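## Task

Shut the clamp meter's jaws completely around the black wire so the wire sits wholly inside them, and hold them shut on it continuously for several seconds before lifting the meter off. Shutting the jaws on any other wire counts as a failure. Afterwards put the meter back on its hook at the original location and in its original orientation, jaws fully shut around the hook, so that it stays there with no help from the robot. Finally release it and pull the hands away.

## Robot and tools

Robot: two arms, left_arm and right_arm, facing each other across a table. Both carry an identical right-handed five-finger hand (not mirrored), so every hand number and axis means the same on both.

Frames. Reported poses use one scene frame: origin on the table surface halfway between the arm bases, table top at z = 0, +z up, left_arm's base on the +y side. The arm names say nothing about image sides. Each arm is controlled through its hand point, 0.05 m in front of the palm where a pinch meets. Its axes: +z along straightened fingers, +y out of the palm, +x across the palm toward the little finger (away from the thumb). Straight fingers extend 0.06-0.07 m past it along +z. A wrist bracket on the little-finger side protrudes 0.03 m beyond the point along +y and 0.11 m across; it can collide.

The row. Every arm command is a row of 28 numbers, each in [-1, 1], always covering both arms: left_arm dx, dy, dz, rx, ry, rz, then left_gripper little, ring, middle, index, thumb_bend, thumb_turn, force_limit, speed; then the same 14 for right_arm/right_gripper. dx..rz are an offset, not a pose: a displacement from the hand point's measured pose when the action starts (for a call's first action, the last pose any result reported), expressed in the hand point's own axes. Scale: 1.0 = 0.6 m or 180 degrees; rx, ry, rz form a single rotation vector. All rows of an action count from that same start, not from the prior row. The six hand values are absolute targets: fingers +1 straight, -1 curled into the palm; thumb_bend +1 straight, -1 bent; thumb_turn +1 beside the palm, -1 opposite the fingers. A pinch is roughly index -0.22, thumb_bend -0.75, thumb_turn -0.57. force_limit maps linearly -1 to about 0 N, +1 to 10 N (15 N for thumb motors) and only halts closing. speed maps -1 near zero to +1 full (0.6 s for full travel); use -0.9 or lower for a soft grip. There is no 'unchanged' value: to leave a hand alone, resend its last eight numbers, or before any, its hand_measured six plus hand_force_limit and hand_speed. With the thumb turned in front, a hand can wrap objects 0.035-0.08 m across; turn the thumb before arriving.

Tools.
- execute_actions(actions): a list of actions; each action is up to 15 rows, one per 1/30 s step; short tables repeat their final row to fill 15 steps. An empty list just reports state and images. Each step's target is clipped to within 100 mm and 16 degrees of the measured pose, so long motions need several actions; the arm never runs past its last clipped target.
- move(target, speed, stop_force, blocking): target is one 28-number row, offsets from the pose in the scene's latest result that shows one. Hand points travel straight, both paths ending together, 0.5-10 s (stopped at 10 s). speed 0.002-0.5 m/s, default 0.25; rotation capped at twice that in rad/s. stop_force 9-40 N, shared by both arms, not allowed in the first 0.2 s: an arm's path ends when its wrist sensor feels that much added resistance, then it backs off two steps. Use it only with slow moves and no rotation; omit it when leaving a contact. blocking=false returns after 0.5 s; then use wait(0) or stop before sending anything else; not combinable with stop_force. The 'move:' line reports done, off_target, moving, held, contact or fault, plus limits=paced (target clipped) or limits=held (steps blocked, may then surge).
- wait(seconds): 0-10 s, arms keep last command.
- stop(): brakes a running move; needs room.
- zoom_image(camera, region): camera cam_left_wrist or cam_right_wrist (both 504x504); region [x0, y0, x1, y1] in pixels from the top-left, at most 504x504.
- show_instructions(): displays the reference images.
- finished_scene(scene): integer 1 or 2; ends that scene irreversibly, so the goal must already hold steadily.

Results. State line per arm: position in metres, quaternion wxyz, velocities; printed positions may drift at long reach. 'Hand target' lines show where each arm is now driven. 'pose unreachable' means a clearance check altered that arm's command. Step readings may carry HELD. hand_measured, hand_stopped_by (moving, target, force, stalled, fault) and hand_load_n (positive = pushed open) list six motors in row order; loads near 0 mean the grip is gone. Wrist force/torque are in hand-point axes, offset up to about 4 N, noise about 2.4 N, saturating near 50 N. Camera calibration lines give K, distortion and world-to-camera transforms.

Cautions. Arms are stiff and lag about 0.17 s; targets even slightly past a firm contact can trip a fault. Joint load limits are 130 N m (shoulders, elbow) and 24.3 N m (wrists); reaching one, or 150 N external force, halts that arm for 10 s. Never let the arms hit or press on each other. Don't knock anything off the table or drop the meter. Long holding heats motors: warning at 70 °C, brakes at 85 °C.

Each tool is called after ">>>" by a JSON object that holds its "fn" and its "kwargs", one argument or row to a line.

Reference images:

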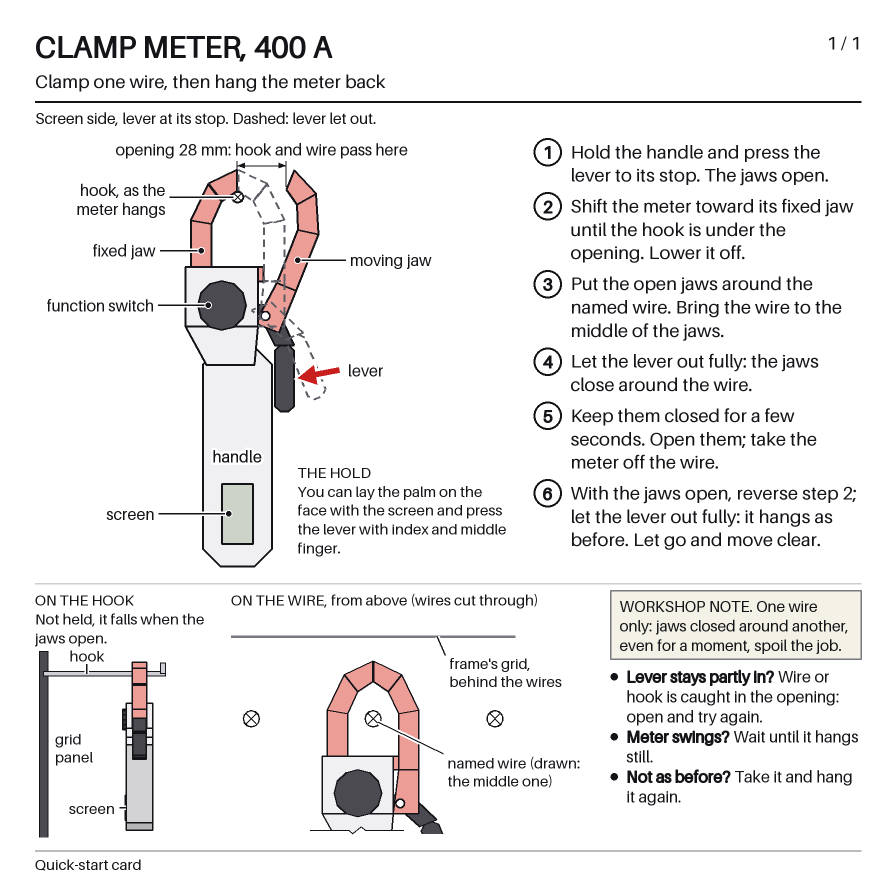

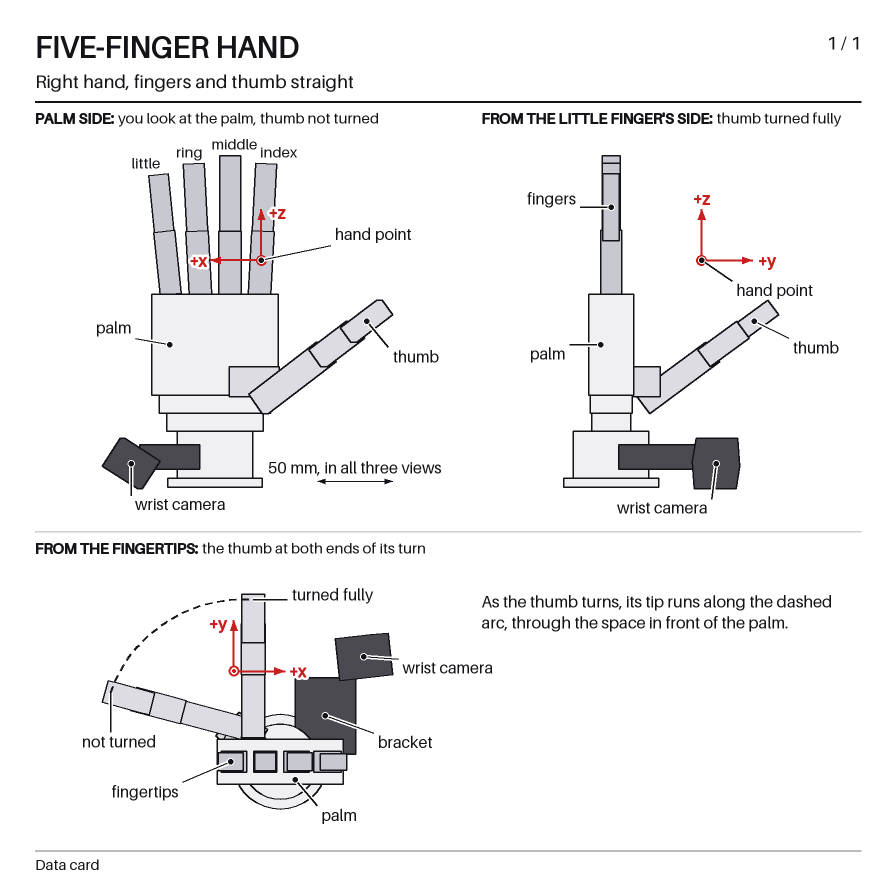

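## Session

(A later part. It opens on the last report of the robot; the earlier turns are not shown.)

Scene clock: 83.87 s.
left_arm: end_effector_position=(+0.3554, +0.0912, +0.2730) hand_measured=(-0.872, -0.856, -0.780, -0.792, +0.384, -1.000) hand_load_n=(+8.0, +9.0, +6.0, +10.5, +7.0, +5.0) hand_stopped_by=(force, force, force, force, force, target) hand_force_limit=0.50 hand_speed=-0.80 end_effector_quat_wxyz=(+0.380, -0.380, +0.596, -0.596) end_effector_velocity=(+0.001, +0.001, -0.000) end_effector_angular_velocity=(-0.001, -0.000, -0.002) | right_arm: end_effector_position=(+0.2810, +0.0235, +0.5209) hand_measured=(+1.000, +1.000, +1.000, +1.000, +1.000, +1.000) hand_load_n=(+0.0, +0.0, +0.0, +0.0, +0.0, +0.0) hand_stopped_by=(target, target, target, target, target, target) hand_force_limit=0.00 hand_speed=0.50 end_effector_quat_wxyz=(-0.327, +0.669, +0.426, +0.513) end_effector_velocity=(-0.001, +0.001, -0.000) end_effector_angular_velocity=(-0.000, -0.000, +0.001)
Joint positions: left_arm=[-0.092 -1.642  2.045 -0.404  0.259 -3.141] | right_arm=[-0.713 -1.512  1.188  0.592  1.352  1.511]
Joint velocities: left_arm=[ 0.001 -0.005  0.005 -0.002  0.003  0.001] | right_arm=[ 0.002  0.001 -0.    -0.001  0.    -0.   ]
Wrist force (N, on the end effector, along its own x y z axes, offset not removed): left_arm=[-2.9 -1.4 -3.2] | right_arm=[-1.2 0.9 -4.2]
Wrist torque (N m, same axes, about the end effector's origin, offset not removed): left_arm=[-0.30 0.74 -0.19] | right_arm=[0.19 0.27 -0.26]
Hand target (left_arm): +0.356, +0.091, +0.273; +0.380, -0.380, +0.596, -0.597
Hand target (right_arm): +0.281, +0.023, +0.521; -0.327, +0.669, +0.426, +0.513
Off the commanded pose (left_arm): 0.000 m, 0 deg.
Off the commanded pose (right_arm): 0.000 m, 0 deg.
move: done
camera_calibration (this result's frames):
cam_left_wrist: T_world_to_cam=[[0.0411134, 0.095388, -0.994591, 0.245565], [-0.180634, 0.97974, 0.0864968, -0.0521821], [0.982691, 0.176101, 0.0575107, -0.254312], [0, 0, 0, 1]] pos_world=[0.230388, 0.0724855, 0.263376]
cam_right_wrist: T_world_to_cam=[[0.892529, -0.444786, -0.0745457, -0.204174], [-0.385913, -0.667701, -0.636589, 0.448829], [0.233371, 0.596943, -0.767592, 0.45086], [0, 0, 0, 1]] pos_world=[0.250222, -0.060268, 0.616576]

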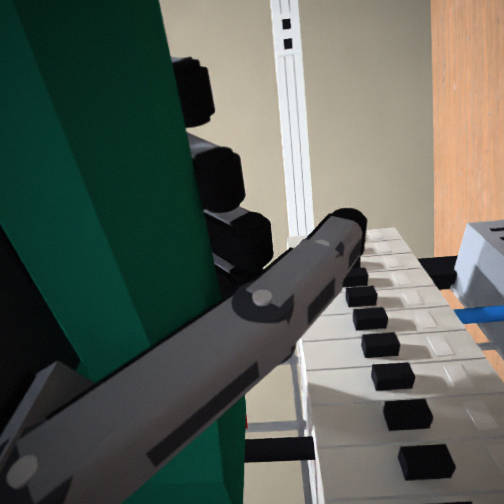

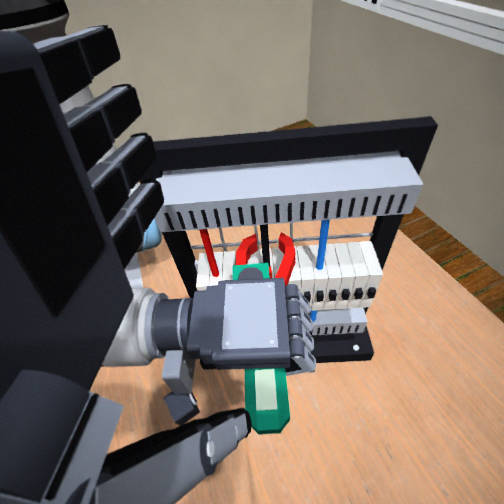

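>>> {"fn": "move", "kwargs": {
  "target": [-0.025,0,0.0167,0,0,0,-0.98,-0.98,-1,-1,-1,-1,0.5,-0.8,0,0,0,0,0,0,1,1,1,1,1,1,0,0.5],
  "speed": 0.04,
  "stop_force": 12
}}

>>> {"fn": "zoom_image", "kwargs": {
  "camera": "cam_right_wrist",
  "region": [190, 200, 350, 340]
}}

>>> {"fn": "zoom_image", "kwargs": {
  "camera": "cam_left_wrist",
  "region": [220, 340, 400, 504]
}}

Scene clock: 87.43 s.
left_arm: end_effector_position=(+0.3706, +0.1004, +0.2730) hand_measured=(-0.872, -0.856, -0.780, -0.792, +0.384, -1.000) hand_load_n=(+8.0, +9.0, +6.0, +10.5, +7.0, +5.0) hand_stopped_by=(force, force, force, force, force, target) hand_force_limit=0.50 hand_speed=-0.80 end_effector_quat_wxyz=(+0.380, -0.381, +0.596, -0.596) end_effector_velocity=(+0.002, +0.002, -0.000) end_effector_angular_velocity=(+0.001, -0.000, +0.002) | right_arm: end_effector_position=(+0.2810, +0.0235, +0.5209) hand_measured=(+1.000, +1.000, +1.000, +1.000, +1.000, +1.000) hand_load_n=(+0.0, +0.0, +0.0, +0.0, +0.0, +0.0) hand_stopped_by=(target, target, target, target, target, target) hand_force_limit=0.00 hand_speed=0.50 end_effector_quat_wxyz=(-0.327, +0.669, +0.426, +0.513) end_effector_velocity=(-0.001, +0.001, -0.000) end_effector_angular_velocity=(-0.000, +0.000, +0.002)
Joint positions: left_arm=[-0.051 -1.657  2.058 -0.402  0.3   -3.142] | right_arm=[-0.713 -1.512  1.188  0.592  1.352  1.511]
Joint velocities: left_arm=[ 0.006 -0.002  0.003  0.     0.004 -0.   ] | right_arm=[ 0.002  0.    -0.     0.     0.     0.   ]
Wrist force (N, on the end effector, along its own x y z axes, offset not removed): left_arm=[-1.0 -0.3 -6.3] | right_arm=[2.0 -0.4 1.6]
Wrist torque (N m, same axes, about the end effector's origin, offset not removed): left_arm=[-0.06 0.55 -0.04] | right_arm=[-0.15 -0.24 0.08]
Hand target (left_arm): +0.371, +0.101, +0.273; +0.380, -0.381, +0.596, -0.596
Hand target (right_arm): +0.281, +0.023, +0.521; -0.327, +0.669, +0.426, +0.513
Off the commanded pose (left_arm): 0.000 m, 0 deg.
Off the commanded pose (right_arm): 0.000 m, 0 deg.
move: done
camera_calibration (this result's frames):
cam_left_wrist: T_world_to_cam=[[0.0409598, 0.0954139, -0.994595, 0.244044], [-0.18065, 0.979732, 0.0865485, -0.0585018], [0.982694, 0.176129, 0.0573662, -0.270837], [0, 0, 0, 1]] pos_world=[0.245586, 0.0817331, 0.263325]
cam_right_wrist: T_world_to_cam=[[0.892529, -0.444786, -0.0745455, -0.204174], [-0.385913, -0.667701, -0.636589, 0.448829], [0.233372, 0.596943, -0.767592, 0.45086], [0, 0, 0, 1]] pos_world=[0.250222, -0.060268, 0.616576]

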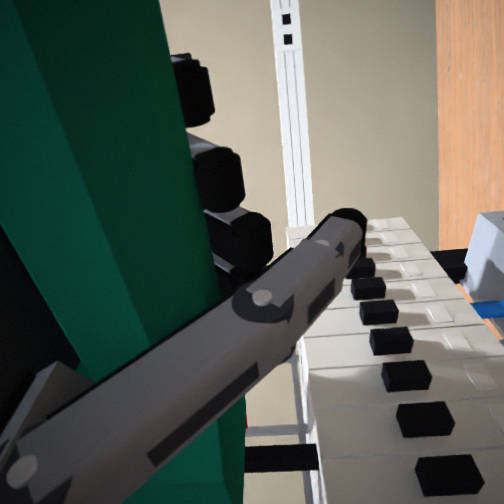

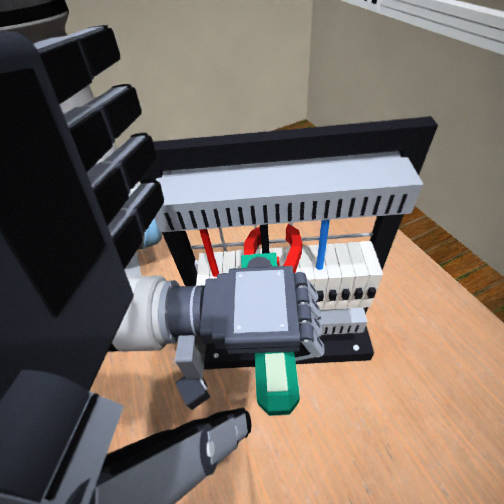

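Region (190, 200, 350, 340) of cam_right_wrist's 504x504 image, scaled by 3.150, with more detail than that image has; it fills the top 441 rows of this view, and the rest is white.

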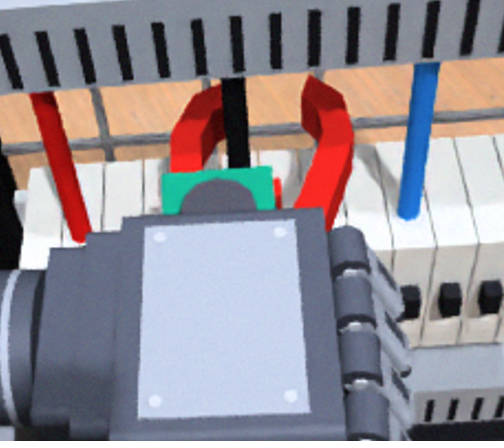

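Region (220, 340, 400, 504) of cam_left_wrist's 504x504 image, scaled by 2.800, with more detail than that image has; it fills the top 459 rows of this view, and the rest is white.

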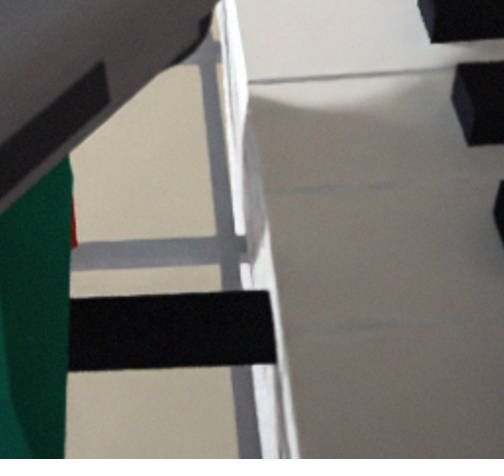

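>>> {"fn": "execute_actions", "kwargs": {
  "actions": [
    [[0,0,0,0,0,0,-0.98,-0.98,0.3,0.3,-1,-1,0.5,-0.5,0,0,0,0,0,0,1,1,1,1,1,1,0,0.5]],
    [[0,0,0,0,0,0,-0.98,-0.98,0.3,0.3,-1,-1,0.5,-0.5,0,0,0,0,0,0,1,1,1,1,1,1,0,0.5]],
    [[0,0,0,0,0,0,-0.98,-0.98,0.3,0.3,-1,-1,0.5,-0.5,0,0,0,0,0,0,1,1,1,1,1,1,0,0.5]]
  ]
}}

>>> {"fn": "zoom_image", "kwargs": {
  "camera": "cam_right_wrist",
  "region": [190, 200, 350, 340]
}}

Scene clock: 89.43 s.
left_arm: end_effector_position=(+0.3707, +0.1005, +0.2730) hand_measured=(-0.872, -0.856, +0.300, +0.300, +0.384, -1.000) hand_load_n=(+5.0, +7.5, +0.0, +0.0, +6.5, +5.5) hand_stopped_by=(force, force, target, moving, force, target) hand_force_limit=0.50 hand_speed=-0.50 end_effector_quat_wxyz=(+0.380, -0.381, +0.596, -0.596) end_effector_velocity=(+0.000, +0.001, +0.000) end_effector_angular_velocity=(+0.000, -0.000, +0.001) | right_arm: end_effector_position=(+0.2810, +0.0235, +0.5209) hand_measured=(+1.000, +1.000, +1.000, +1.000, +1.000, +1.000) hand_load_n=(+0.0, +0.0, +0.0, +0.0, +0.0, +0.0) hand_stopped_by=(target, target, target, target, target, target) hand_force_limit=0.00 hand_speed=0.50 end_effector_quat_wxyz=(-0.327, +0.669, +0.426, +0.513) end_effector_velocity=(+0.000, -0.001, +0.000) end_effector_angular_velocity=(+0.000, -0.000, -0.001)
Joint positions: left_arm=[-0.051 -1.657  2.058 -0.402  0.3   -3.142] | right_arm=[-0.713 -1.512  1.188  0.592  1.352  1.511]
Joint velocities: left_arm=[ 0.    -0.001  0.     0.    -0.001  0.   ] | right_arm=[-0.001 -0.001  0.     0.    -0.     0.   ]
Wrist force (N, on the end effector, along its own x y z axes, offset not removed): left_arm=[-1.5 2.8 -4.0] | right_arm=[3.5 0.8 -2.6]
Wrist torque (N m, same axes, about the end effector's origin, offset not removed): left_arm=[0.26 0.45 0.21] | right_arm=[0.04 -0.36 0.02]
Hand target (left_arm): +0.371, +0.100, +0.273; +0.380, -0.381, +0.596, -0.596
Hand target (right_arm): +0.281, +0.023, +0.521; -0.327, +0.669, +0.426, +0.513
Off the commanded pose (left_arm): 0.000 m, 0 deg.
Off the commanded pose (right_arm): 0.000 m, 0 deg.
Step readings (end_effector_position; steps 1 to 15: 1st action; 16 to 30: 2nd action; 31 to 45: 3rd action):
0: left_arm (+0.3708, +0.1005, +0.2730) | right_arm (+0.2810, +0.0235, +0.5209)
1: left_arm (+0.3708, +0.1005, +0.2730) | right_arm (+0.2810, +0.0235, +0.5209)
2: left_arm (+0.3708, +0.1005, +0.2730) | right_arm (+0.2810, +0.0235, +0.5209)
4: left_arm (+0.3708, +0.1005, +0.2730) | right_arm (+0.2810, +0.0235, +0.5209)
8: left_arm (+0.3708, +0.1006, +0.2730) | right_arm (+0.2810, +0.0235, +0.5209)
15: left_arm (+0.3707, +0.1005, +0.2730) | right_arm (+0.2810, +0.0235, +0.5209)
16: left_arm (+0.3707, +0.1005, +0.2730) | right_arm (+0.2810, +0.0235, +0.5209)
17: left_arm (+0.3707, +0.1005, +0.2730) | right_arm (+0.2810, +0.0235, +0.5209)
19: left_arm (+0.3707, +0.1005, +0.2730) | right_arm (+0.2810, +0.0235, +0.5209)
23: left_arm (+0.3707, +0.1005, +0.2730) | right_arm (+0.2810, +0.0235, +0.5209)
30: left_arm (+0.3707, +0.1005, +0.2730) | right_arm (+0.2810, +0.0235, +0.5209)
31: left_arm (+0.3707, +0.1005, +0.2730) | right_arm (+0.2810, +0.0235, +0.5209)
32: left_arm (+0.3707, +0.1005, +0.2730) | right_arm (+0.2810, +0.0235, +0.5209)
34: left_arm (+0.3707, +0.1005, +0.2730) | right_arm (+0.2810, +0.0235, +0.5209)
38: left_arm (+0.3707, +0.1005, +0.2730) | right_arm (+0.2810, +0.0235, +0.5209)
45: end_effector_position above
camera_calibration (this result's frames):
cam_left_wrist: T_world_to_cam=[[0.0409302, 0.0953045, -0.994606, 0.244107], [-0.180752, 0.979723, 0.0864401, -0.0584868], [0.982677, 0.176239, 0.0573267, -0.270896], [0, 0, 0, 1]] pos_world=[0.245641, 0.0817789, 0.263375]
cam_right_wrist: T_world_to_cam=[[0.89253, -0.444785, -0.0745456, -0.204174], [-0.385913, -0.667701, -0.636589, 0.448829], [0.233371, 0.596943, -0.767592, 0.45086], [0, 0, 0, 1]] pos_world=[0.250222, -0.0602679, 0.616576]

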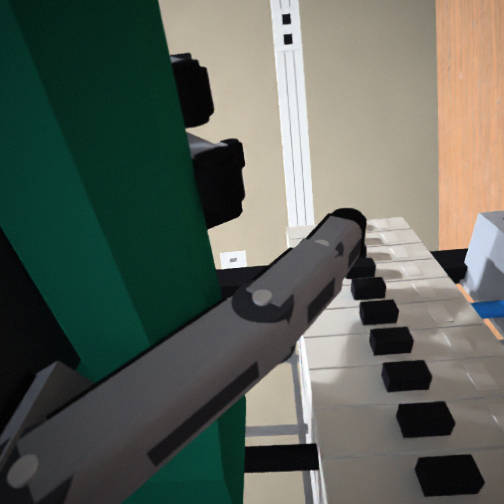

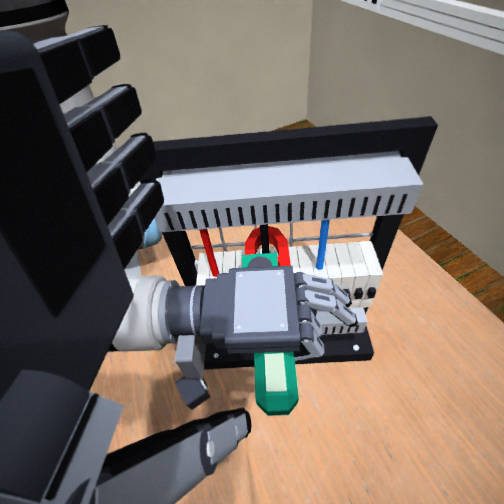

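Region (190, 200, 350, 340) of cam_right_wrist's 504x504 image, scaled by 3.150, with more detail than that image has; it fills the top 441 rows of this view, and the rest is white.

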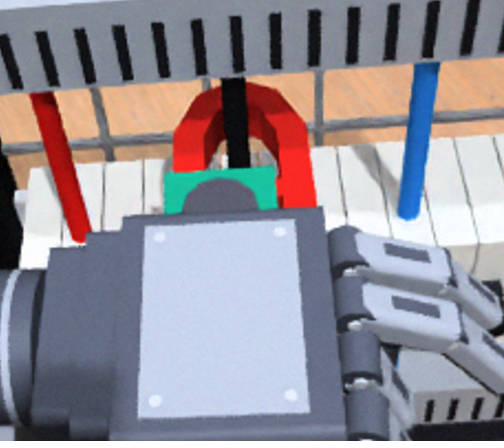

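>>> {"fn": "wait", "kwargs": {
  "seconds": 7
}}

>>> {"fn": "zoom_image", "kwargs": {
  "camera": "cam_right_wrist",
  "region": [225, 210, 305, 280]
}}

Scene clock: 96.73 s.
left_arm: end_effector_position=(+0.3707, +0.1005, +0.2730) hand_measured=(-0.872, -0.856, +0.300, +0.300, +0.384, -1.000) hand_load_n=(+5.0, +7.5, +0.0, +0.0, +6.5, +5.5) hand_stopped_by=(force, force, target, target, force, target) hand_force_limit=0.50 hand_speed=-0.50 end_effector_quat_wxyz=(+0.380, -0.381, +0.596, -0.596) end_effector_velocity=(-0.000, -0.001, -0.000) end_effector_angular_velocity=(+0.001, -0.000, -0.002) | right_arm: end_effector_position=(+0.2810, +0.0235, +0.5209) hand_measured=(+1.000, +1.000, +1.000, +1.000, +1.000, +1.000) hand_load_n=(+0.0, +0.0, +0.0, +0.0, +0.0, +0.0) hand_stopped_by=(target, target, target, target, target, target) hand_force_limit=0.00 hand_speed=0.50 end_effector_quat_wxyz=(-0.327, +0.669, +0.426, +0.513) end_effector_velocity=(-0.000, +0.000, -0.000) end_effector_angular_velocity=(-0.000, +0.000, +0.000)
Joint positions: left_arm=[-0.051 -1.657  2.058 -0.402  0.3   -3.142] | right_arm=[-0.713 -1.512  1.188  0.592  1.352  1.511]
Joint velocities: left_arm=[-0.     0.001 -0.    -0.     0.001 -0.   ] | right_arm=[ 0.  0.  0.  0. -0. -0.]
Wrist force (N, on the end effector, along its own x y z axes, offset not removed): left_arm=[-3.0 -1.2 -1.2] | right_arm=[0.0 4.6 1.2]
Wrist torque (N m, same axes, about the end effector's origin, offset not removed): left_arm=[-0.35 0.76 -0.36] | right_arm=[0.63 0.08 0.25]
Hand target (left_arm): +0.371, +0.100, +0.273; +0.380, -0.381, +0.596, -0.596
Hand target (right_arm): +0.281, +0.023, +0.521; -0.327, +0.669, +0.426, +0.513
Off the commanded pose (left_arm): 0.000 m, 0 deg.
Off the commanded pose (right_arm): 0.000 m, 0 deg.
wait: 7.00 s; at rest from the start
camera_calibration (this result's frames):
cam_left_wrist: T_world_to_cam=[[0.0409303, 0.0953049, -0.994606, 0.244106], [-0.180752, 0.979723, 0.0864404, -0.0584869], [0.982677, 0.176239, 0.0573269, -0.270897], [0, 0, 0, 1]] pos_world=[0.245641, 0.081779, 0.263375]
cam_right_wrist: T_world_to_cam=[[0.89253, -0.444785, -0.0745455, -0.204174], [-0.385913, -0.667701, -0.63659, 0.448829], [0.233372, 0.596943, -0.767592, 0.45086], [0, 0, 0, 1]] pos_world=[0.250222, -0.060268, 0.616576]

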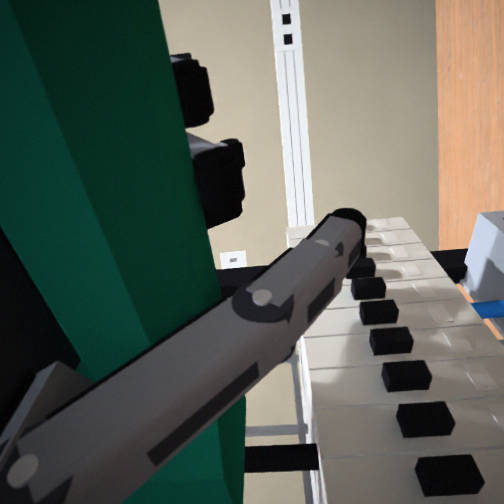

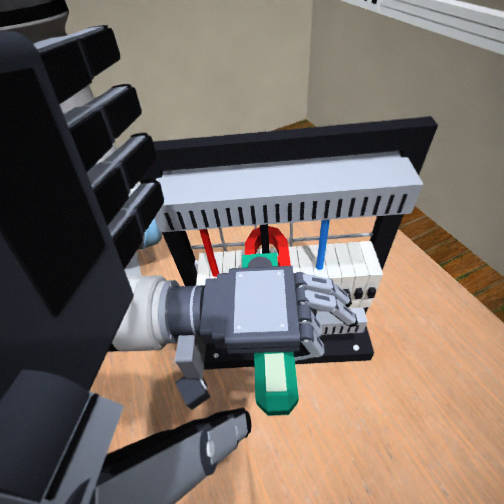

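Region (225, 210, 305, 280) of cam_right_wrist's 504x504 image, scaled by 6.300, with more detail than that image has; it fills the top 441 rows of this view, and the rest is white.

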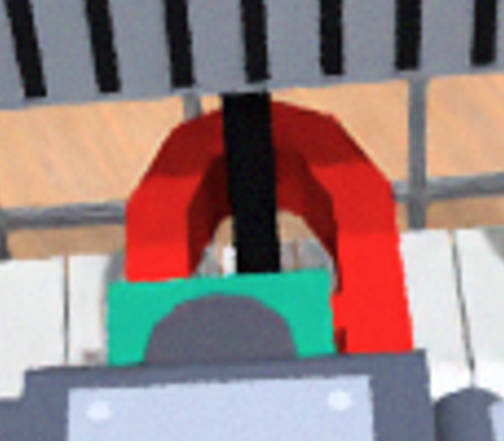

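>>> {"fn": "execute_actions", "kwargs": {
  "actions": [
    [[0,0,0,0,0,0,-0.98,-0.98,-1,-1,-1,-1,0.5,-0.4,0,0,0,0,0,0,1,1,1,1,1,1,0,0.5]],
    [[0,0,0,0,0,0,-0.98,-0.98,-1,-1,-1,-1,0.5,-0.6,0,0,0,0,0,0,1,1,1,1,1,1,0,0.5]],
    [[0,0,0,0,0,0,-0.98,-0.98,-1,-1,-1,-1,0.5,-0.7,0,0,0,0,0,0,1,1,1,1,1,1,0,0.5]],
    [[0,0,0,0,0,0,-0.98,-0.98,-1,-1,-1,-1,0.5,-0.7,0,0,0,0,0,0,1,1,1,1,1,1,0,0.5]]
  ]
}}

>>> {"fn": "zoom_image", "kwargs": {
  "camera": "cam_right_wrist",
  "region": [190, 200, 350, 340]
}}

Scene clock: 99.63 s.
left_arm: end_effector_position=(+0.3707, +0.1005, +0.2730) hand_measured=(-0.872, -0.856, -0.746, -0.762, +0.384, -1.000) hand_load_n=(+5.5, +8.0, +5.0, +7.0, +6.5, +6.0) hand_stopped_by=(force, force, force, force, force, target) hand_force_limit=0.50 hand_speed=-0.70 end_effector_quat_wxyz=(+0.380, -0.381, +0.596, -0.596) end_effector_velocity=(+0.000, -0.000, -0.000) end_effector_angular_velocity=(+0.000, -0.000, -0.000) | right_arm: end_effector_position=(+0.2810, +0.0235, +0.5209) hand_measured=(+1.000, +1.000, +1.000, +1.000, +1.000, +1.000) hand_load_n=(+0.0, +0.0, +0.0, +0.0, +0.0, +0.0) hand_stopped_by=(target, target, target, target, target, target) hand_force_limit=0.00 hand_speed=0.50 end_effector_quat_wxyz=(-0.327, +0.669, +0.426, +0.513) end_effector_velocity=(-0.000, +0.000, -0.000) end_effector_angular_velocity=(-0.001, -0.000, +0.001)
Joint positions: left_arm=[-0.051 -1.657  2.058 -0.402  0.3   -3.142] | right_arm=[-0.713 -1.512  1.188  0.592  1.352  1.511]
Joint velocities: left_arm=[ 0.     0.001 -0.    -0.     0.     0.   ] | right_arm=[ 0.001  0.     0.     0.     0.    -0.001]
Wrist force (N, on the end effector, along its own x y z axes, offset not removed): left_arm=[1.9 1.3 -4.3] | right_arm=[2.0 0.2 -2.8]
Wrist torque (N m, same axes, about the end effector's origin, offset not removed): left_arm=[0.02 -0.11 0.33] | right_arm=[-0.08 -0.39 0.18]
Hand target (left_arm): +0.371, +0.100, +0.273; +0.380, -0.381, +0.596, -0.596
Hand target (right_arm): +0.281, +0.023, +0.521; -0.327, +0.669, +0.426, +0.513
Off the commanded pose (left_arm): 0.000 m, 0 deg.
Off the commanded pose (right_arm): 0.000 m, 0 deg.
Step readings (end_effector_position; steps 1 to 15: 1st action; 16 to 30: 2nd action; 31 to 45: 3rd action; 46 to 60: 4th action):
0: left_arm (+0.3707, +0.1005, +0.2730) | right_arm (+0.2810, +0.0235, +0.5209)
1: left_arm (+0.3707, +0.1005, +0.2730) | right_arm (+0.2810, +0.0235, +0.5209)
2: left_arm (+0.3707, +0.1005, +0.2730) | right_arm (+0.2810, +0.0235, +0.5209)
4: left_arm (+0.3707, +0.1005, +0.2730) | right_arm (+0.2810, +0.0235, +0.5209)
8: left_arm (+0.3707, +0.1005, +0.2730) | right_arm (+0.2810, +0.0235, +0.5209)
15: left_arm (+0.3707, +0.1005, +0.2730) | right_arm (+0.2810, +0.0235, +0.5209)
16: left_arm (+0.3707, +0.1005, +0.2730) | right_arm (+0.2810, +0.0235, +0.5209)
17: left_arm (+0.3707, +0.1005, +0.2730) | right_arm (+0.2810, +0.0235, +0.5209)
19: left_arm (+0.3707, +0.1005, +0.2730) | right_arm (+0.2810, +0.0235, +0.5209)
23: left_arm (+0.3707, +0.1005, +0.2730) | right_arm (+0.2810, +0.0235, +0.5209)
30: left_arm (+0.3707, +0.1005, +0.2730) | right_arm (+0.2810, +0.0235, +0.5209)
31: left_arm (+0.3707, +0.1005, +0.2730) | right_arm (+0.2810, +0.0235, +0.5209)
32: left_arm (+0.3707, +0.1005, +0.2730) | right_arm (+0.2810, +0.0235, +0.5209)
34: left_arm (+0.3707, +0.1005, +0.2730) | right_arm (+0.2810, +0.0235, +0.5209)
38: left_arm (+0.3707, +0.1005, +0.2730) | right_arm (+0.2810, +0.0235, +0.5209)
45: left_arm (+0.3707, +0.1005, +0.2730) | right_arm (+0.2810, +0.0235, +0.5209)
46: left_arm (+0.3707, +0.1005, +0.2730) | right_arm (+0.2810, +0.0235, +0.5209)
47: left_arm (+0.3707, +0.1005, +0.2730) | right_arm (+0.2810, +0.0235, +0.5209)
49: left_arm (+0.3707, +0.1005, +0.2730) | right_arm (+0.2810, +0.0235, +0.5209)
53: left_arm (+0.3707, +0.1005, +0.2730) | right_arm (+0.2810, +0.0235, +0.5209)
60: end_effector_position above
camera_calibration (this result's frames):
cam_left_wrist: T_world_to_cam=[[0.0409303, 0.0953049, -0.994606, 0.244106], [-0.180752, 0.979723, 0.0864404, -0.058487], [0.982677, 0.176239, 0.0573269, -0.270897], [0, 0, 0, 1]] pos_world=[0.245641, 0.081779, 0.263375]
cam_right_wrist: T_world_to_cam=[[0.89253, -0.444785, -0.0745454, -0.204174], [-0.385913, -0.667701, -0.63659, 0.448829], [0.233372, 0.596943, -0.767591, 0.45086], [0, 0, 0, 1]] pos_world=[0.250222, -0.060268, 0.616576]

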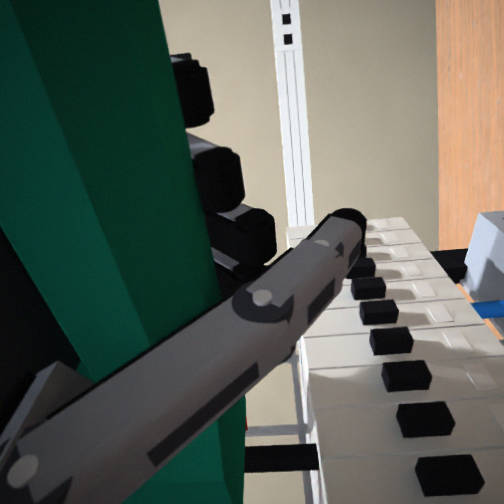

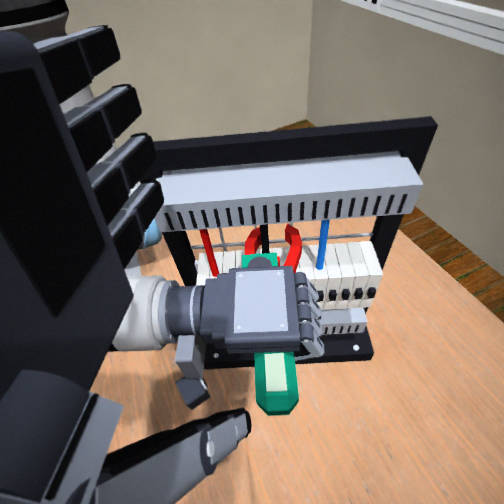

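Region (190, 200, 350, 340) of cam_right_wrist's 504x504 image, scaled by 3.150, with more detail than that image has; it fills the top 441 rows of this view, and the rest is white.

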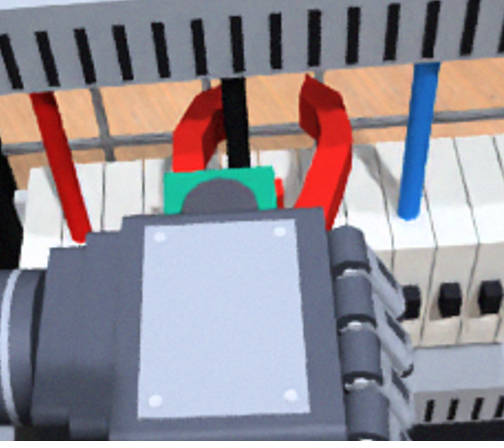

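>>> {"fn": "move", "kwargs": {
  "target": [0.018,0,-0.022,0,0,0,-1,-0.98,-0.98,-0.98,-1,-1,0.7,-0.8,0,0,0,0,0,0,1,1,1,1,1,1,0,0.5],
  "speed": 0.05
}}

>>> {"fn": "zoom_image", "kwargs": {
  "camera": "cam_right_wrist",
  "region": [190, 200, 350, 340]
}}

Scene clock: 102.77 s.
left_arm: end_effector_position=(+0.3544, +0.0963, +0.2731) hand_measured=(-0.880, -0.856, -0.798, -0.782, +0.384, -1.000) hand_load_n=(+9.0, +7.5, +10.0, +5.0, +7.0, +6.5) hand_stopped_by=(force, force, force, force, force, target) hand_force_limit=0.70 hand_speed=-0.80 end_effector_quat_wxyz=(+0.380, -0.381, +0.596, -0.597) end_effector_velocity=(-0.002, -0.000, -0.000) end_effector_angular_velocity=(+0.000, -0.000, +0.000) | right_arm: end_effector_position=(+0.2810, +0.0235, +0.5209) hand_measured=(+1.000, +1.000, +1.000, +1.000, +1.000, +1.000) hand_load_n=(+0.0, +0.0, +0.0, +0.0, +0.0, +0.0) hand_stopped_by=(target, target, target, target, target, target) hand_force_limit=0.00 hand_speed=0.50 end_effector_quat_wxyz=(-0.327, +0.669, +0.426, +0.513) end_effector_velocity=(+0.000, +0.000, -0.000) end_effector_angular_velocity=(+0.000, +0.001, -0.001)
Joint positions: left_arm=[-0.098 -1.656  2.057 -0.403  0.253 -3.141] | right_arm=[-0.713 -1.512  1.188  0.592  1.352  1.511]
Joint velocities: left_arm=[-0.006  0.001  0.    -0.001 -0.006  0.001] | right_arm=[-0.001  0.    -0.     0.    -0.     0.001]
Wrist force (N, on the end effector, along its own x y z axes, offset not removed): left_arm=[1.6 -0.6 -5.3] | right_arm=[0.0 3.1 -4.9]
Wrist torque (N m, same axes, about the end effector's origin, offset not removed): left_arm=[-0.06 -0.33 0.00] | right_arm=[0.72 0.14 -0.04]
Hand target (left_arm): +0.354, +0.096, +0.273; +0.380, -0.381, +0.596, -0.597
Hand target (right_arm): +0.281, +0.023, +0.521; -0.327, +0.669, +0.426, +0.513
Off the commanded pose (left_arm): 0.000 m, 0 deg.
Off the commanded pose (right_arm): 0.000 m, 0 deg.
move: done
camera_calibration (this result's frames):
cam_left_wrist: T_world_to_cam=[[0.0410946, 0.0952776, -0.994602, 0.245174], [-0.18074, 0.97973, 0.0863852, -0.0573485], [0.982672, 0.176214, 0.057482, -0.254196], [0, 0, 0, 1]] pos_world=[0.229351, 0.0776194, 0.263416]
cam_right_wrist: T_world_to_cam=[[0.892529, -0.444785, -0.0745455, -0.204174], [-0.385913, -0.667701, -0.63659, 0.448829], [0.233372, 0.596943, -0.767591, 0.45086], [0, 0, 0, 1]] pos_world=[0.250222, -0.060268, 0.616576]

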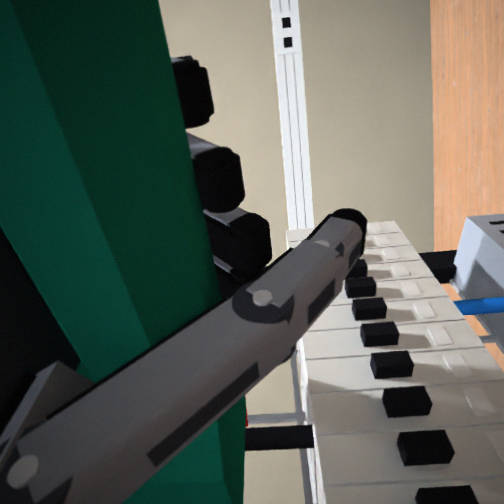

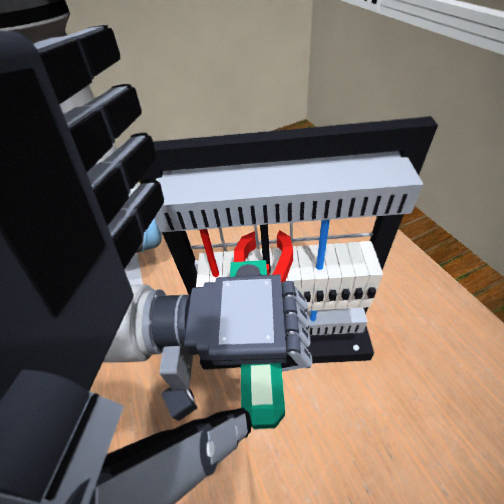

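Region (190, 200, 350, 340) of cam_right_wrist's 504x504 image, scaled by 3.150, with more detail than that image has; it fills the top 441 rows of this view, and the rest is white.

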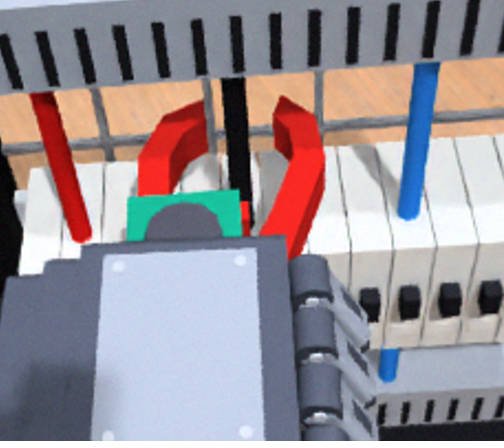

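>>> {"fn": "move", "kwargs": {
  "target": [0.083,0,0,0,0,0,-1,-0.98,-0.98,-0.98,-1,-1,0.7,-0.8,0,0,0,0,0,0,1,1,1,1,1,1,0,0.5],
  "speed": 0.12
}}

Scene clock: 103.87 s.
left_arm: end_effector_position=(+0.3334, +0.0514, +0.2732) hand_measured=(-0.880, -0.856, -0.798, -0.782, +0.384, -1.000) hand_load_n=(+9.0, +7.5, +10.0, +5.0, +7.0, +6.5) hand_stopped_by=(force, force, force, force, force, target) hand_force_limit=0.70 hand_speed=-0.80 end_effector_quat_wxyz=(+0.380, -0.380, +0.596, -0.597) end_effector_velocity=(-0.001, -0.002, -0.000) end_effector_angular_velocity=(+0.002, +0.000, +0.000) | right_arm: end_effector_position=(+0.2810, +0.0235, +0.5209) hand_measured=(+1.000, +1.000, +1.000, +1.000, +1.000, +1.000) hand_load_n=(+0.0, +0.0, +0.0, +0.0, +0.0, +0.0) hand_stopped_by=(target, target, target, target, target, target) hand_force_limit=0.00 hand_speed=0.50 end_effector_quat_wxyz=(-0.327, +0.669, +0.426, +0.513) end_effector_velocity=(-0.000, -0.000, +0.000) end_effector_angular_velocity=(-0.000, +0.001, +0.000)
Joint positions: left_arm=[-0.132 -1.552  1.957 -0.408  0.219 -3.139] | right_arm=[-0.713 -1.512  1.188  0.592  1.352  1.511]
Joint velocities: left_arm=[-0.     0.006 -0.006  0.005 -0.001 -0.004] | right_arm=[-0.001 -0.001  0.     0.001 -0.001  0.   ]
Wrist force (N, on the end effector, along its own x y z axes, offset not removed): left_arm=[-3.0 -0.6 -3.7] | right_arm=[2.2 1.4 -3.4]
Wrist torque (N m, same axes, about the end effector's origin, offset not removed): left_arm=[-0.13 0.65 -0.42] | right_arm=[0.42 -0.11 0.39]
Hand target (left_arm): +0.333, +0.051, +0.273; +0.380, -0.380, +0.596, -0.597
Hand target (right_arm): +0.281, +0.023, +0.521; -0.327, +0.669, +0.426, +0.513
Off the commanded pose (left_arm): 0.000 m, 0 deg.
Off the commanded pose (right_arm): 0.000 m, 0 deg.
move: done
camera_calibration (this result's frames):
cam_left_wrist: T_world_to_cam=[[0.0413362, 0.0951897, -0.994601, 0.250396], [-0.180719, 0.979745, 0.0862571, -0.0171357], [0.982666, 0.176178, 0.0577015, -0.225747], [0, 0, 0, 1]] pos_world=[0.208387, 0.0327252, 0.263548]
cam_right_wrist: T_world_to_cam=[[0.89253, -0.444785, -0.0745454, -0.204174], [-0.385913, -0.667701, -0.63659, 0.448829], [0.233372, 0.596943, -0.767591, 0.45086], [0, 0, 0, 1]] pos_world=[0.250222, -0.0602679, 0.616576]

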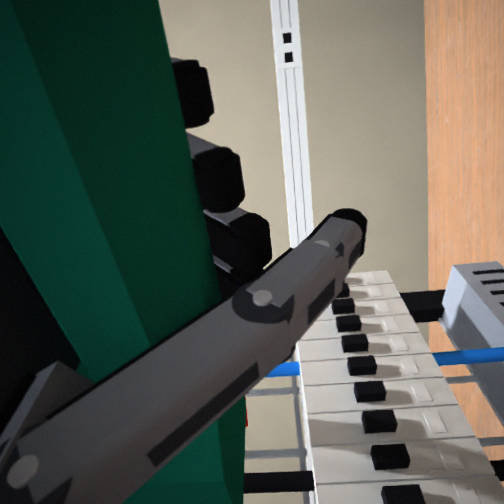

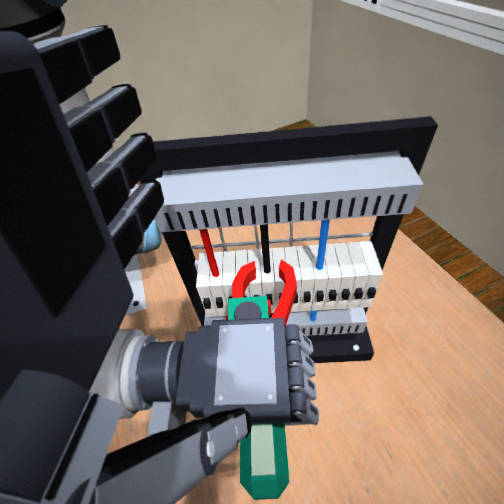

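>>> {"fn": "move", "kwargs": {
  "target": [0.172,0.1553,0.0212,0,0,0.5,-1,-0.98,-0.98,-0.98,-1,-1,0.7,-0.8,-0.168,0.0145,-0.2857,0,-0.139,0,1,1,1,1,1,1,0,0.5],
  "speed": 0.35
}}

Scene clock: 107.73 s.
left_arm: end_effector_position=(+0.3013, -0.0477, +0.1806) hand_measured=(-0.880, -0.856, -0.798, -0.782, +0.384, -1.000) hand_load_n=(+9.0, +7.5, +10.0, +5.0, +7.0, +6.5) hand_stopped_by=(force, force, force, force, force, target) hand_force_limit=0.70 hand_speed=-0.80 end_effector_quat_wxyz=(+0.689, +0.152, +0.692, -0.153) end_effector_velocity=(+0.000, -0.000, -0.000) end_effector_angular_velocity=(-0.009, -0.023, -0.003) | right_arm: end_effector_position=(+0.2081, -0.1540, +0.4680) hand_measured=(+1.000, +1.000, +1.000, +1.000, +1.000, +1.000) hand_load_n=(+0.0, +0.0, +0.0, +0.0, +0.0, +0.0) hand_stopped_by=(target, target, target, target, target, target) hand_force_limit=0.00 hand_speed=0.50 end_effector_quat_wxyz=(-0.227, +0.764, +0.487, +0.356) end_effector_velocity=(+0.001, -0.000, -0.001) end_effector_angular_velocity=(-0.001, +0.001, -0.001)
Joint positions: left_arm=[-0.165 -1.027  1.806 -0.761  0.185 -1.591] | right_arm=[-0.872 -1.736  1.359  1.114  1.278  1.315]
Joint velocities: left_arm=[ 0.002 -0.013  0.045 -0.166  0.005  0.133] | right_arm=[-0.001  0.001  0.     0.    -0.    -0.   ]
Wrist force (N, on the end effector, along its own x y z axes, offset not removed): left_arm=[-1.7 -0.2 -2.3] | right_arm=[2.8 -1.1 -5.3]
Wrist torque (N m, same axes, about the end effector's origin, offset not removed): left_arm=[0.07 0.44 -0.25] | right_arm=[0.02 -0.43 0.03]
Hand target (left_arm): +0.301, -0.048, +0.181; +0.690, +0.152, +0.691, -0.153
Hand target (right_arm): +0.208, -0.154, +0.468; -0.227, +0.764, +0.487, +0.356
Off the commanded pose (left_arm): 0.000 m, 0 deg.
Off the commanded pose (right_arm): 0.000 m, 0 deg.
move: done
camera_calibration (this result's frames):
cam_left_wrist: T_world_to_cam=[[0.415931, 0.903511, 0.103293, -0.103561], [-0.557053, 0.163351, 0.814253, 0.0250901], [0.718813, -0.396213, 0.571247, -0.211917], [0, 0, 0, 1]] pos_world=[0.209379, 0.00550596, 0.111324]
cam_right_wrist: T_world_to_cam=[[0.880299, -0.471048, -0.0564612, -0.231896], [-0.469093, -0.846444, -0.251962, 0.0782846], [0.070895, 0.248287, -0.966089, 0.606228], [0, 0, 0, 1]] pos_world=[0.197882, -0.193489, 0.592302]

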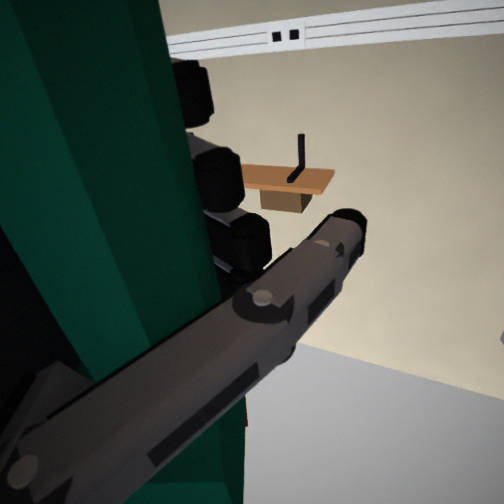

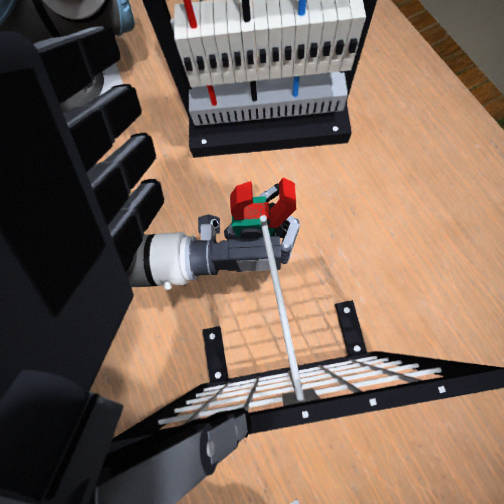

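>>> {"fn": "execute_actions", "kwargs": {
  "actions": []
}}

Scene clock: 107.97 s.
left_arm: end_effector_position=(+0.3013, -0.0477, +0.1806) hand_measured=(-0.880, -0.856, -0.798, -0.782, +0.384, -1.000) hand_load_n=(+9.0, +7.5, +10.0, +5.0, +7.0, +6.5) hand_stopped_by=(force, force, force, force, force, target) hand_force_limit=0.70 hand_speed=-0.80 end_effector_quat_wxyz=(+0.690, +0.152, +0.691, -0.153) end_effector_velocity=(+0.000, -0.000, -0.000) end_effector_angular_velocity=(-0.001, -0.003, -0.001) | right_arm: end_effector_position=(+0.2081, -0.1540, +0.4680) hand_measured=(+1.000, +1.000, +1.000, +1.000, +1.000, +1.000) hand_load_n=(+0.0, +0.0, +0.0, +0.0, +0.0, +0.0) hand_stopped_by=(target, target, target, target, target, target) hand_force_limit=0.00 hand_speed=0.50 end_effector_quat_wxyz=(-0.227, +0.764, +0.487, +0.356) end_effector_velocity=(-0.000, +0.000, -0.000) end_effector_angular_velocity=(-0.001, +0.000, +0.002)
Joint positions: left_arm=[-0.165 -1.028  1.811 -0.779  0.186 -1.576] | right_arm=[-0.872 -1.736  1.359  1.114  1.278  1.315]
Joint velocities: left_arm=[ 0.    -0.002  0.006 -0.022  0.001  0.017] | right_arm=[ 0.002  0.001 -0.     0.     0.    -0.   ]
Wrist force (N, on the end effector, along its own x y z axes, offset not removed): left_arm=[0.7 -3.7 1.2] | right_arm=[1.5 0.1 0.1]
Wrist torque (N m, same axes, about the end effector's origin, offset not removed): left_arm=[-0.90 0.20 -0.27] | right_arm=[-0.11 -0.15 0.08]
Hand target (left_arm): +0.301, -0.048, +0.181; +0.690, +0.152, +0.691, -0.153
Hand target (right_arm): +0.208, -0.154, +0.468; -0.227, +0.764, +0.487, +0.356
Off the commanded pose (left_arm): 0.000 m, 0 deg.
Off the commanded pose (right_arm): 0.000 m, 0 deg.
camera_calibration (this result's frames):
cam_left_wrist: T_world_to_cam=[[0.416071, 0.903409, 0.103619, -0.103652], [-0.559061, 0.164266, 0.812692, 0.0260871], [0.717172, -0.396066, 0.573407, -0.211809], [0, 0, 0, 1]] pos_world=[0.209614, 0.0054647, 0.110992]
cam_right_wrist: T_world_to_cam=[[0.8803, -0.471046, -0.0564593, -0.231901], [-0.469094, -0.846457, -0.251914, 0.0782347], [0.0708728, 0.248245, -0.966101, 0.606232], [0, 0, 0, 1]] pos_world=[0.197877, -0.193508, 0.592297]

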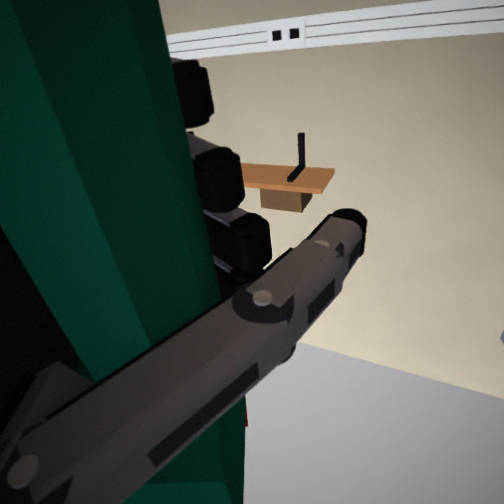

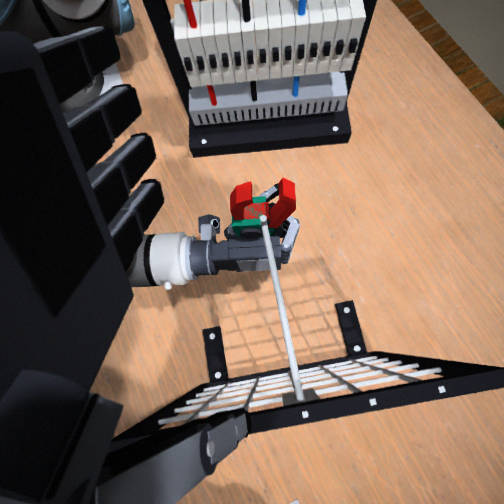

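>>> {"fn": "move", "kwargs": {
  "target": [0.001,-0.1163,0.0036,-0.0328,0,0,-1,-0.98,-0.98,-0.98,-1,-1,0.7,-0.8,0,0,0,0,0,0,1,1,1,1,1,1,0,0.5],
  "speed": 0.12
}}

>>> {"fn": "zoom_image", "kwargs": {
  "camera": "cam_right_wrist",
  "region": [200, 190, 340, 330]
}}

Scene clock: 109.43 s.
left_arm: end_effector_position=(+0.2737, -0.1117, +0.1802) hand_measured=(-0.880, -0.856, -0.798, -0.782, +0.384, -1.000) hand_load_n=(+9.0, +7.5, +10.0, +5.0, +7.0, +6.5) hand_stopped_by=(force, force, force, force, force, target) hand_force_limit=0.70 hand_speed=-0.80 end_effector_quat_wxyz=(+0.698, +0.116, +0.696, -0.117) end_effector_velocity=(-0.001, -0.002, -0.000) end_effector_angular_velocity=(+0.003, +0.006, +0.003) | right_arm: end_effector_position=(+0.2081, -0.1540, +0.4680) hand_measured=(+1.000, +1.000, +1.000, +1.000, +1.000, +1.000) hand_load_n=(+0.0, +0.0, +0.0, +0.0, +0.0, +0.0) hand_stopped_by=(target, target, target, target, target, target) hand_force_limit=0.00 hand_speed=0.50 end_effector_quat_wxyz=(-0.227, +0.764, +0.487, +0.356) end_effector_velocity=(+0.000, +0.000, -0.000) end_effector_angular_velocity=(+0.000, +0.001, -0.001)
Joint positions: left_arm=[-0.179 -0.867  1.52  -0.692  0.069 -1.533] | right_arm=[-0.872 -1.736  1.359  1.114  1.278  1.315]
Joint velocities: left_arm=[-0.     0.022 -0.046  0.123 -0.004 -0.097] | right_arm=[-0.     0.     0.    -0.    -0.001  0.001]
Wrist force (N, on the end effector, along its own x y z axes, offset not removed): left_arm=[-2.0 1.3 -4.3] | right_arm=[2.5 -1.0 3.4]
Wrist torque (N m, same axes, about the end effector's origin, offset not removed): left_arm=[0.53 0.93 -0.11] | right_arm=[-0.37 -0.66 0.02]
Hand target (left_arm): +0.274, -0.112, +0.180; +0.698, +0.116, +0.697, -0.117
Hand target (right_arm): +0.208, -0.154, +0.468; -0.227, +0.764, +0.487, +0.356
Off the commanded pose (left_arm): 0.000 m, 0 deg.
Off the commanded pose (right_arm): 0.000 m, 0 deg.
move: done
camera_calibration (this result's frames):
cam_left_wrist: T_world_to_cam=[[0.320977, 0.941383, 0.103788, -0.00409008], [-0.575653, 0.106899, 0.810677, 0.019995], [0.752062, -0.319955, 0.576222, -0.218696], [0, 0, 0, 1]] pos_world=[0.177296, -0.0682601, 0.110233]
cam_right_wrist: T_world_to_cam=[[0.8803, -0.471046, -0.0564592, -0.231902], [-0.469094, -0.846459, -0.251908, 0.0782286], [0.07087, 0.248239, -0.966103, 0.606233], [0, 0, 0, 1]] pos_world=[0.197876, -0.19351, 0.592297]

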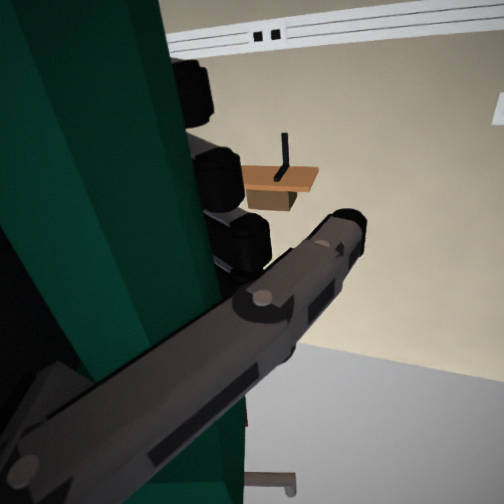

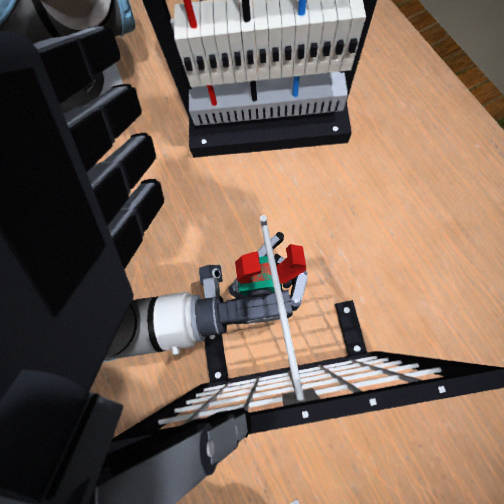

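Region (200, 190, 340, 330) of cam_right_wrist's 504x504 image, scaled by 3.600, with more detail than that image has.

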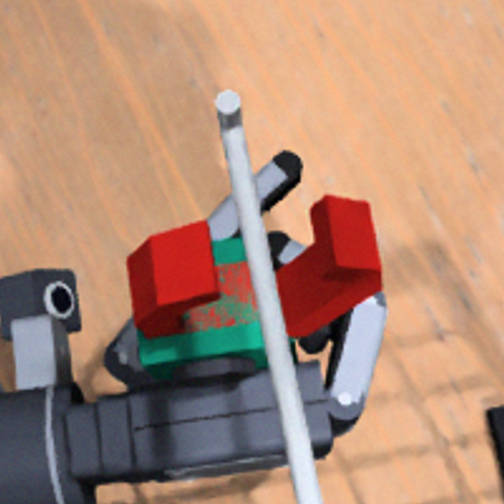

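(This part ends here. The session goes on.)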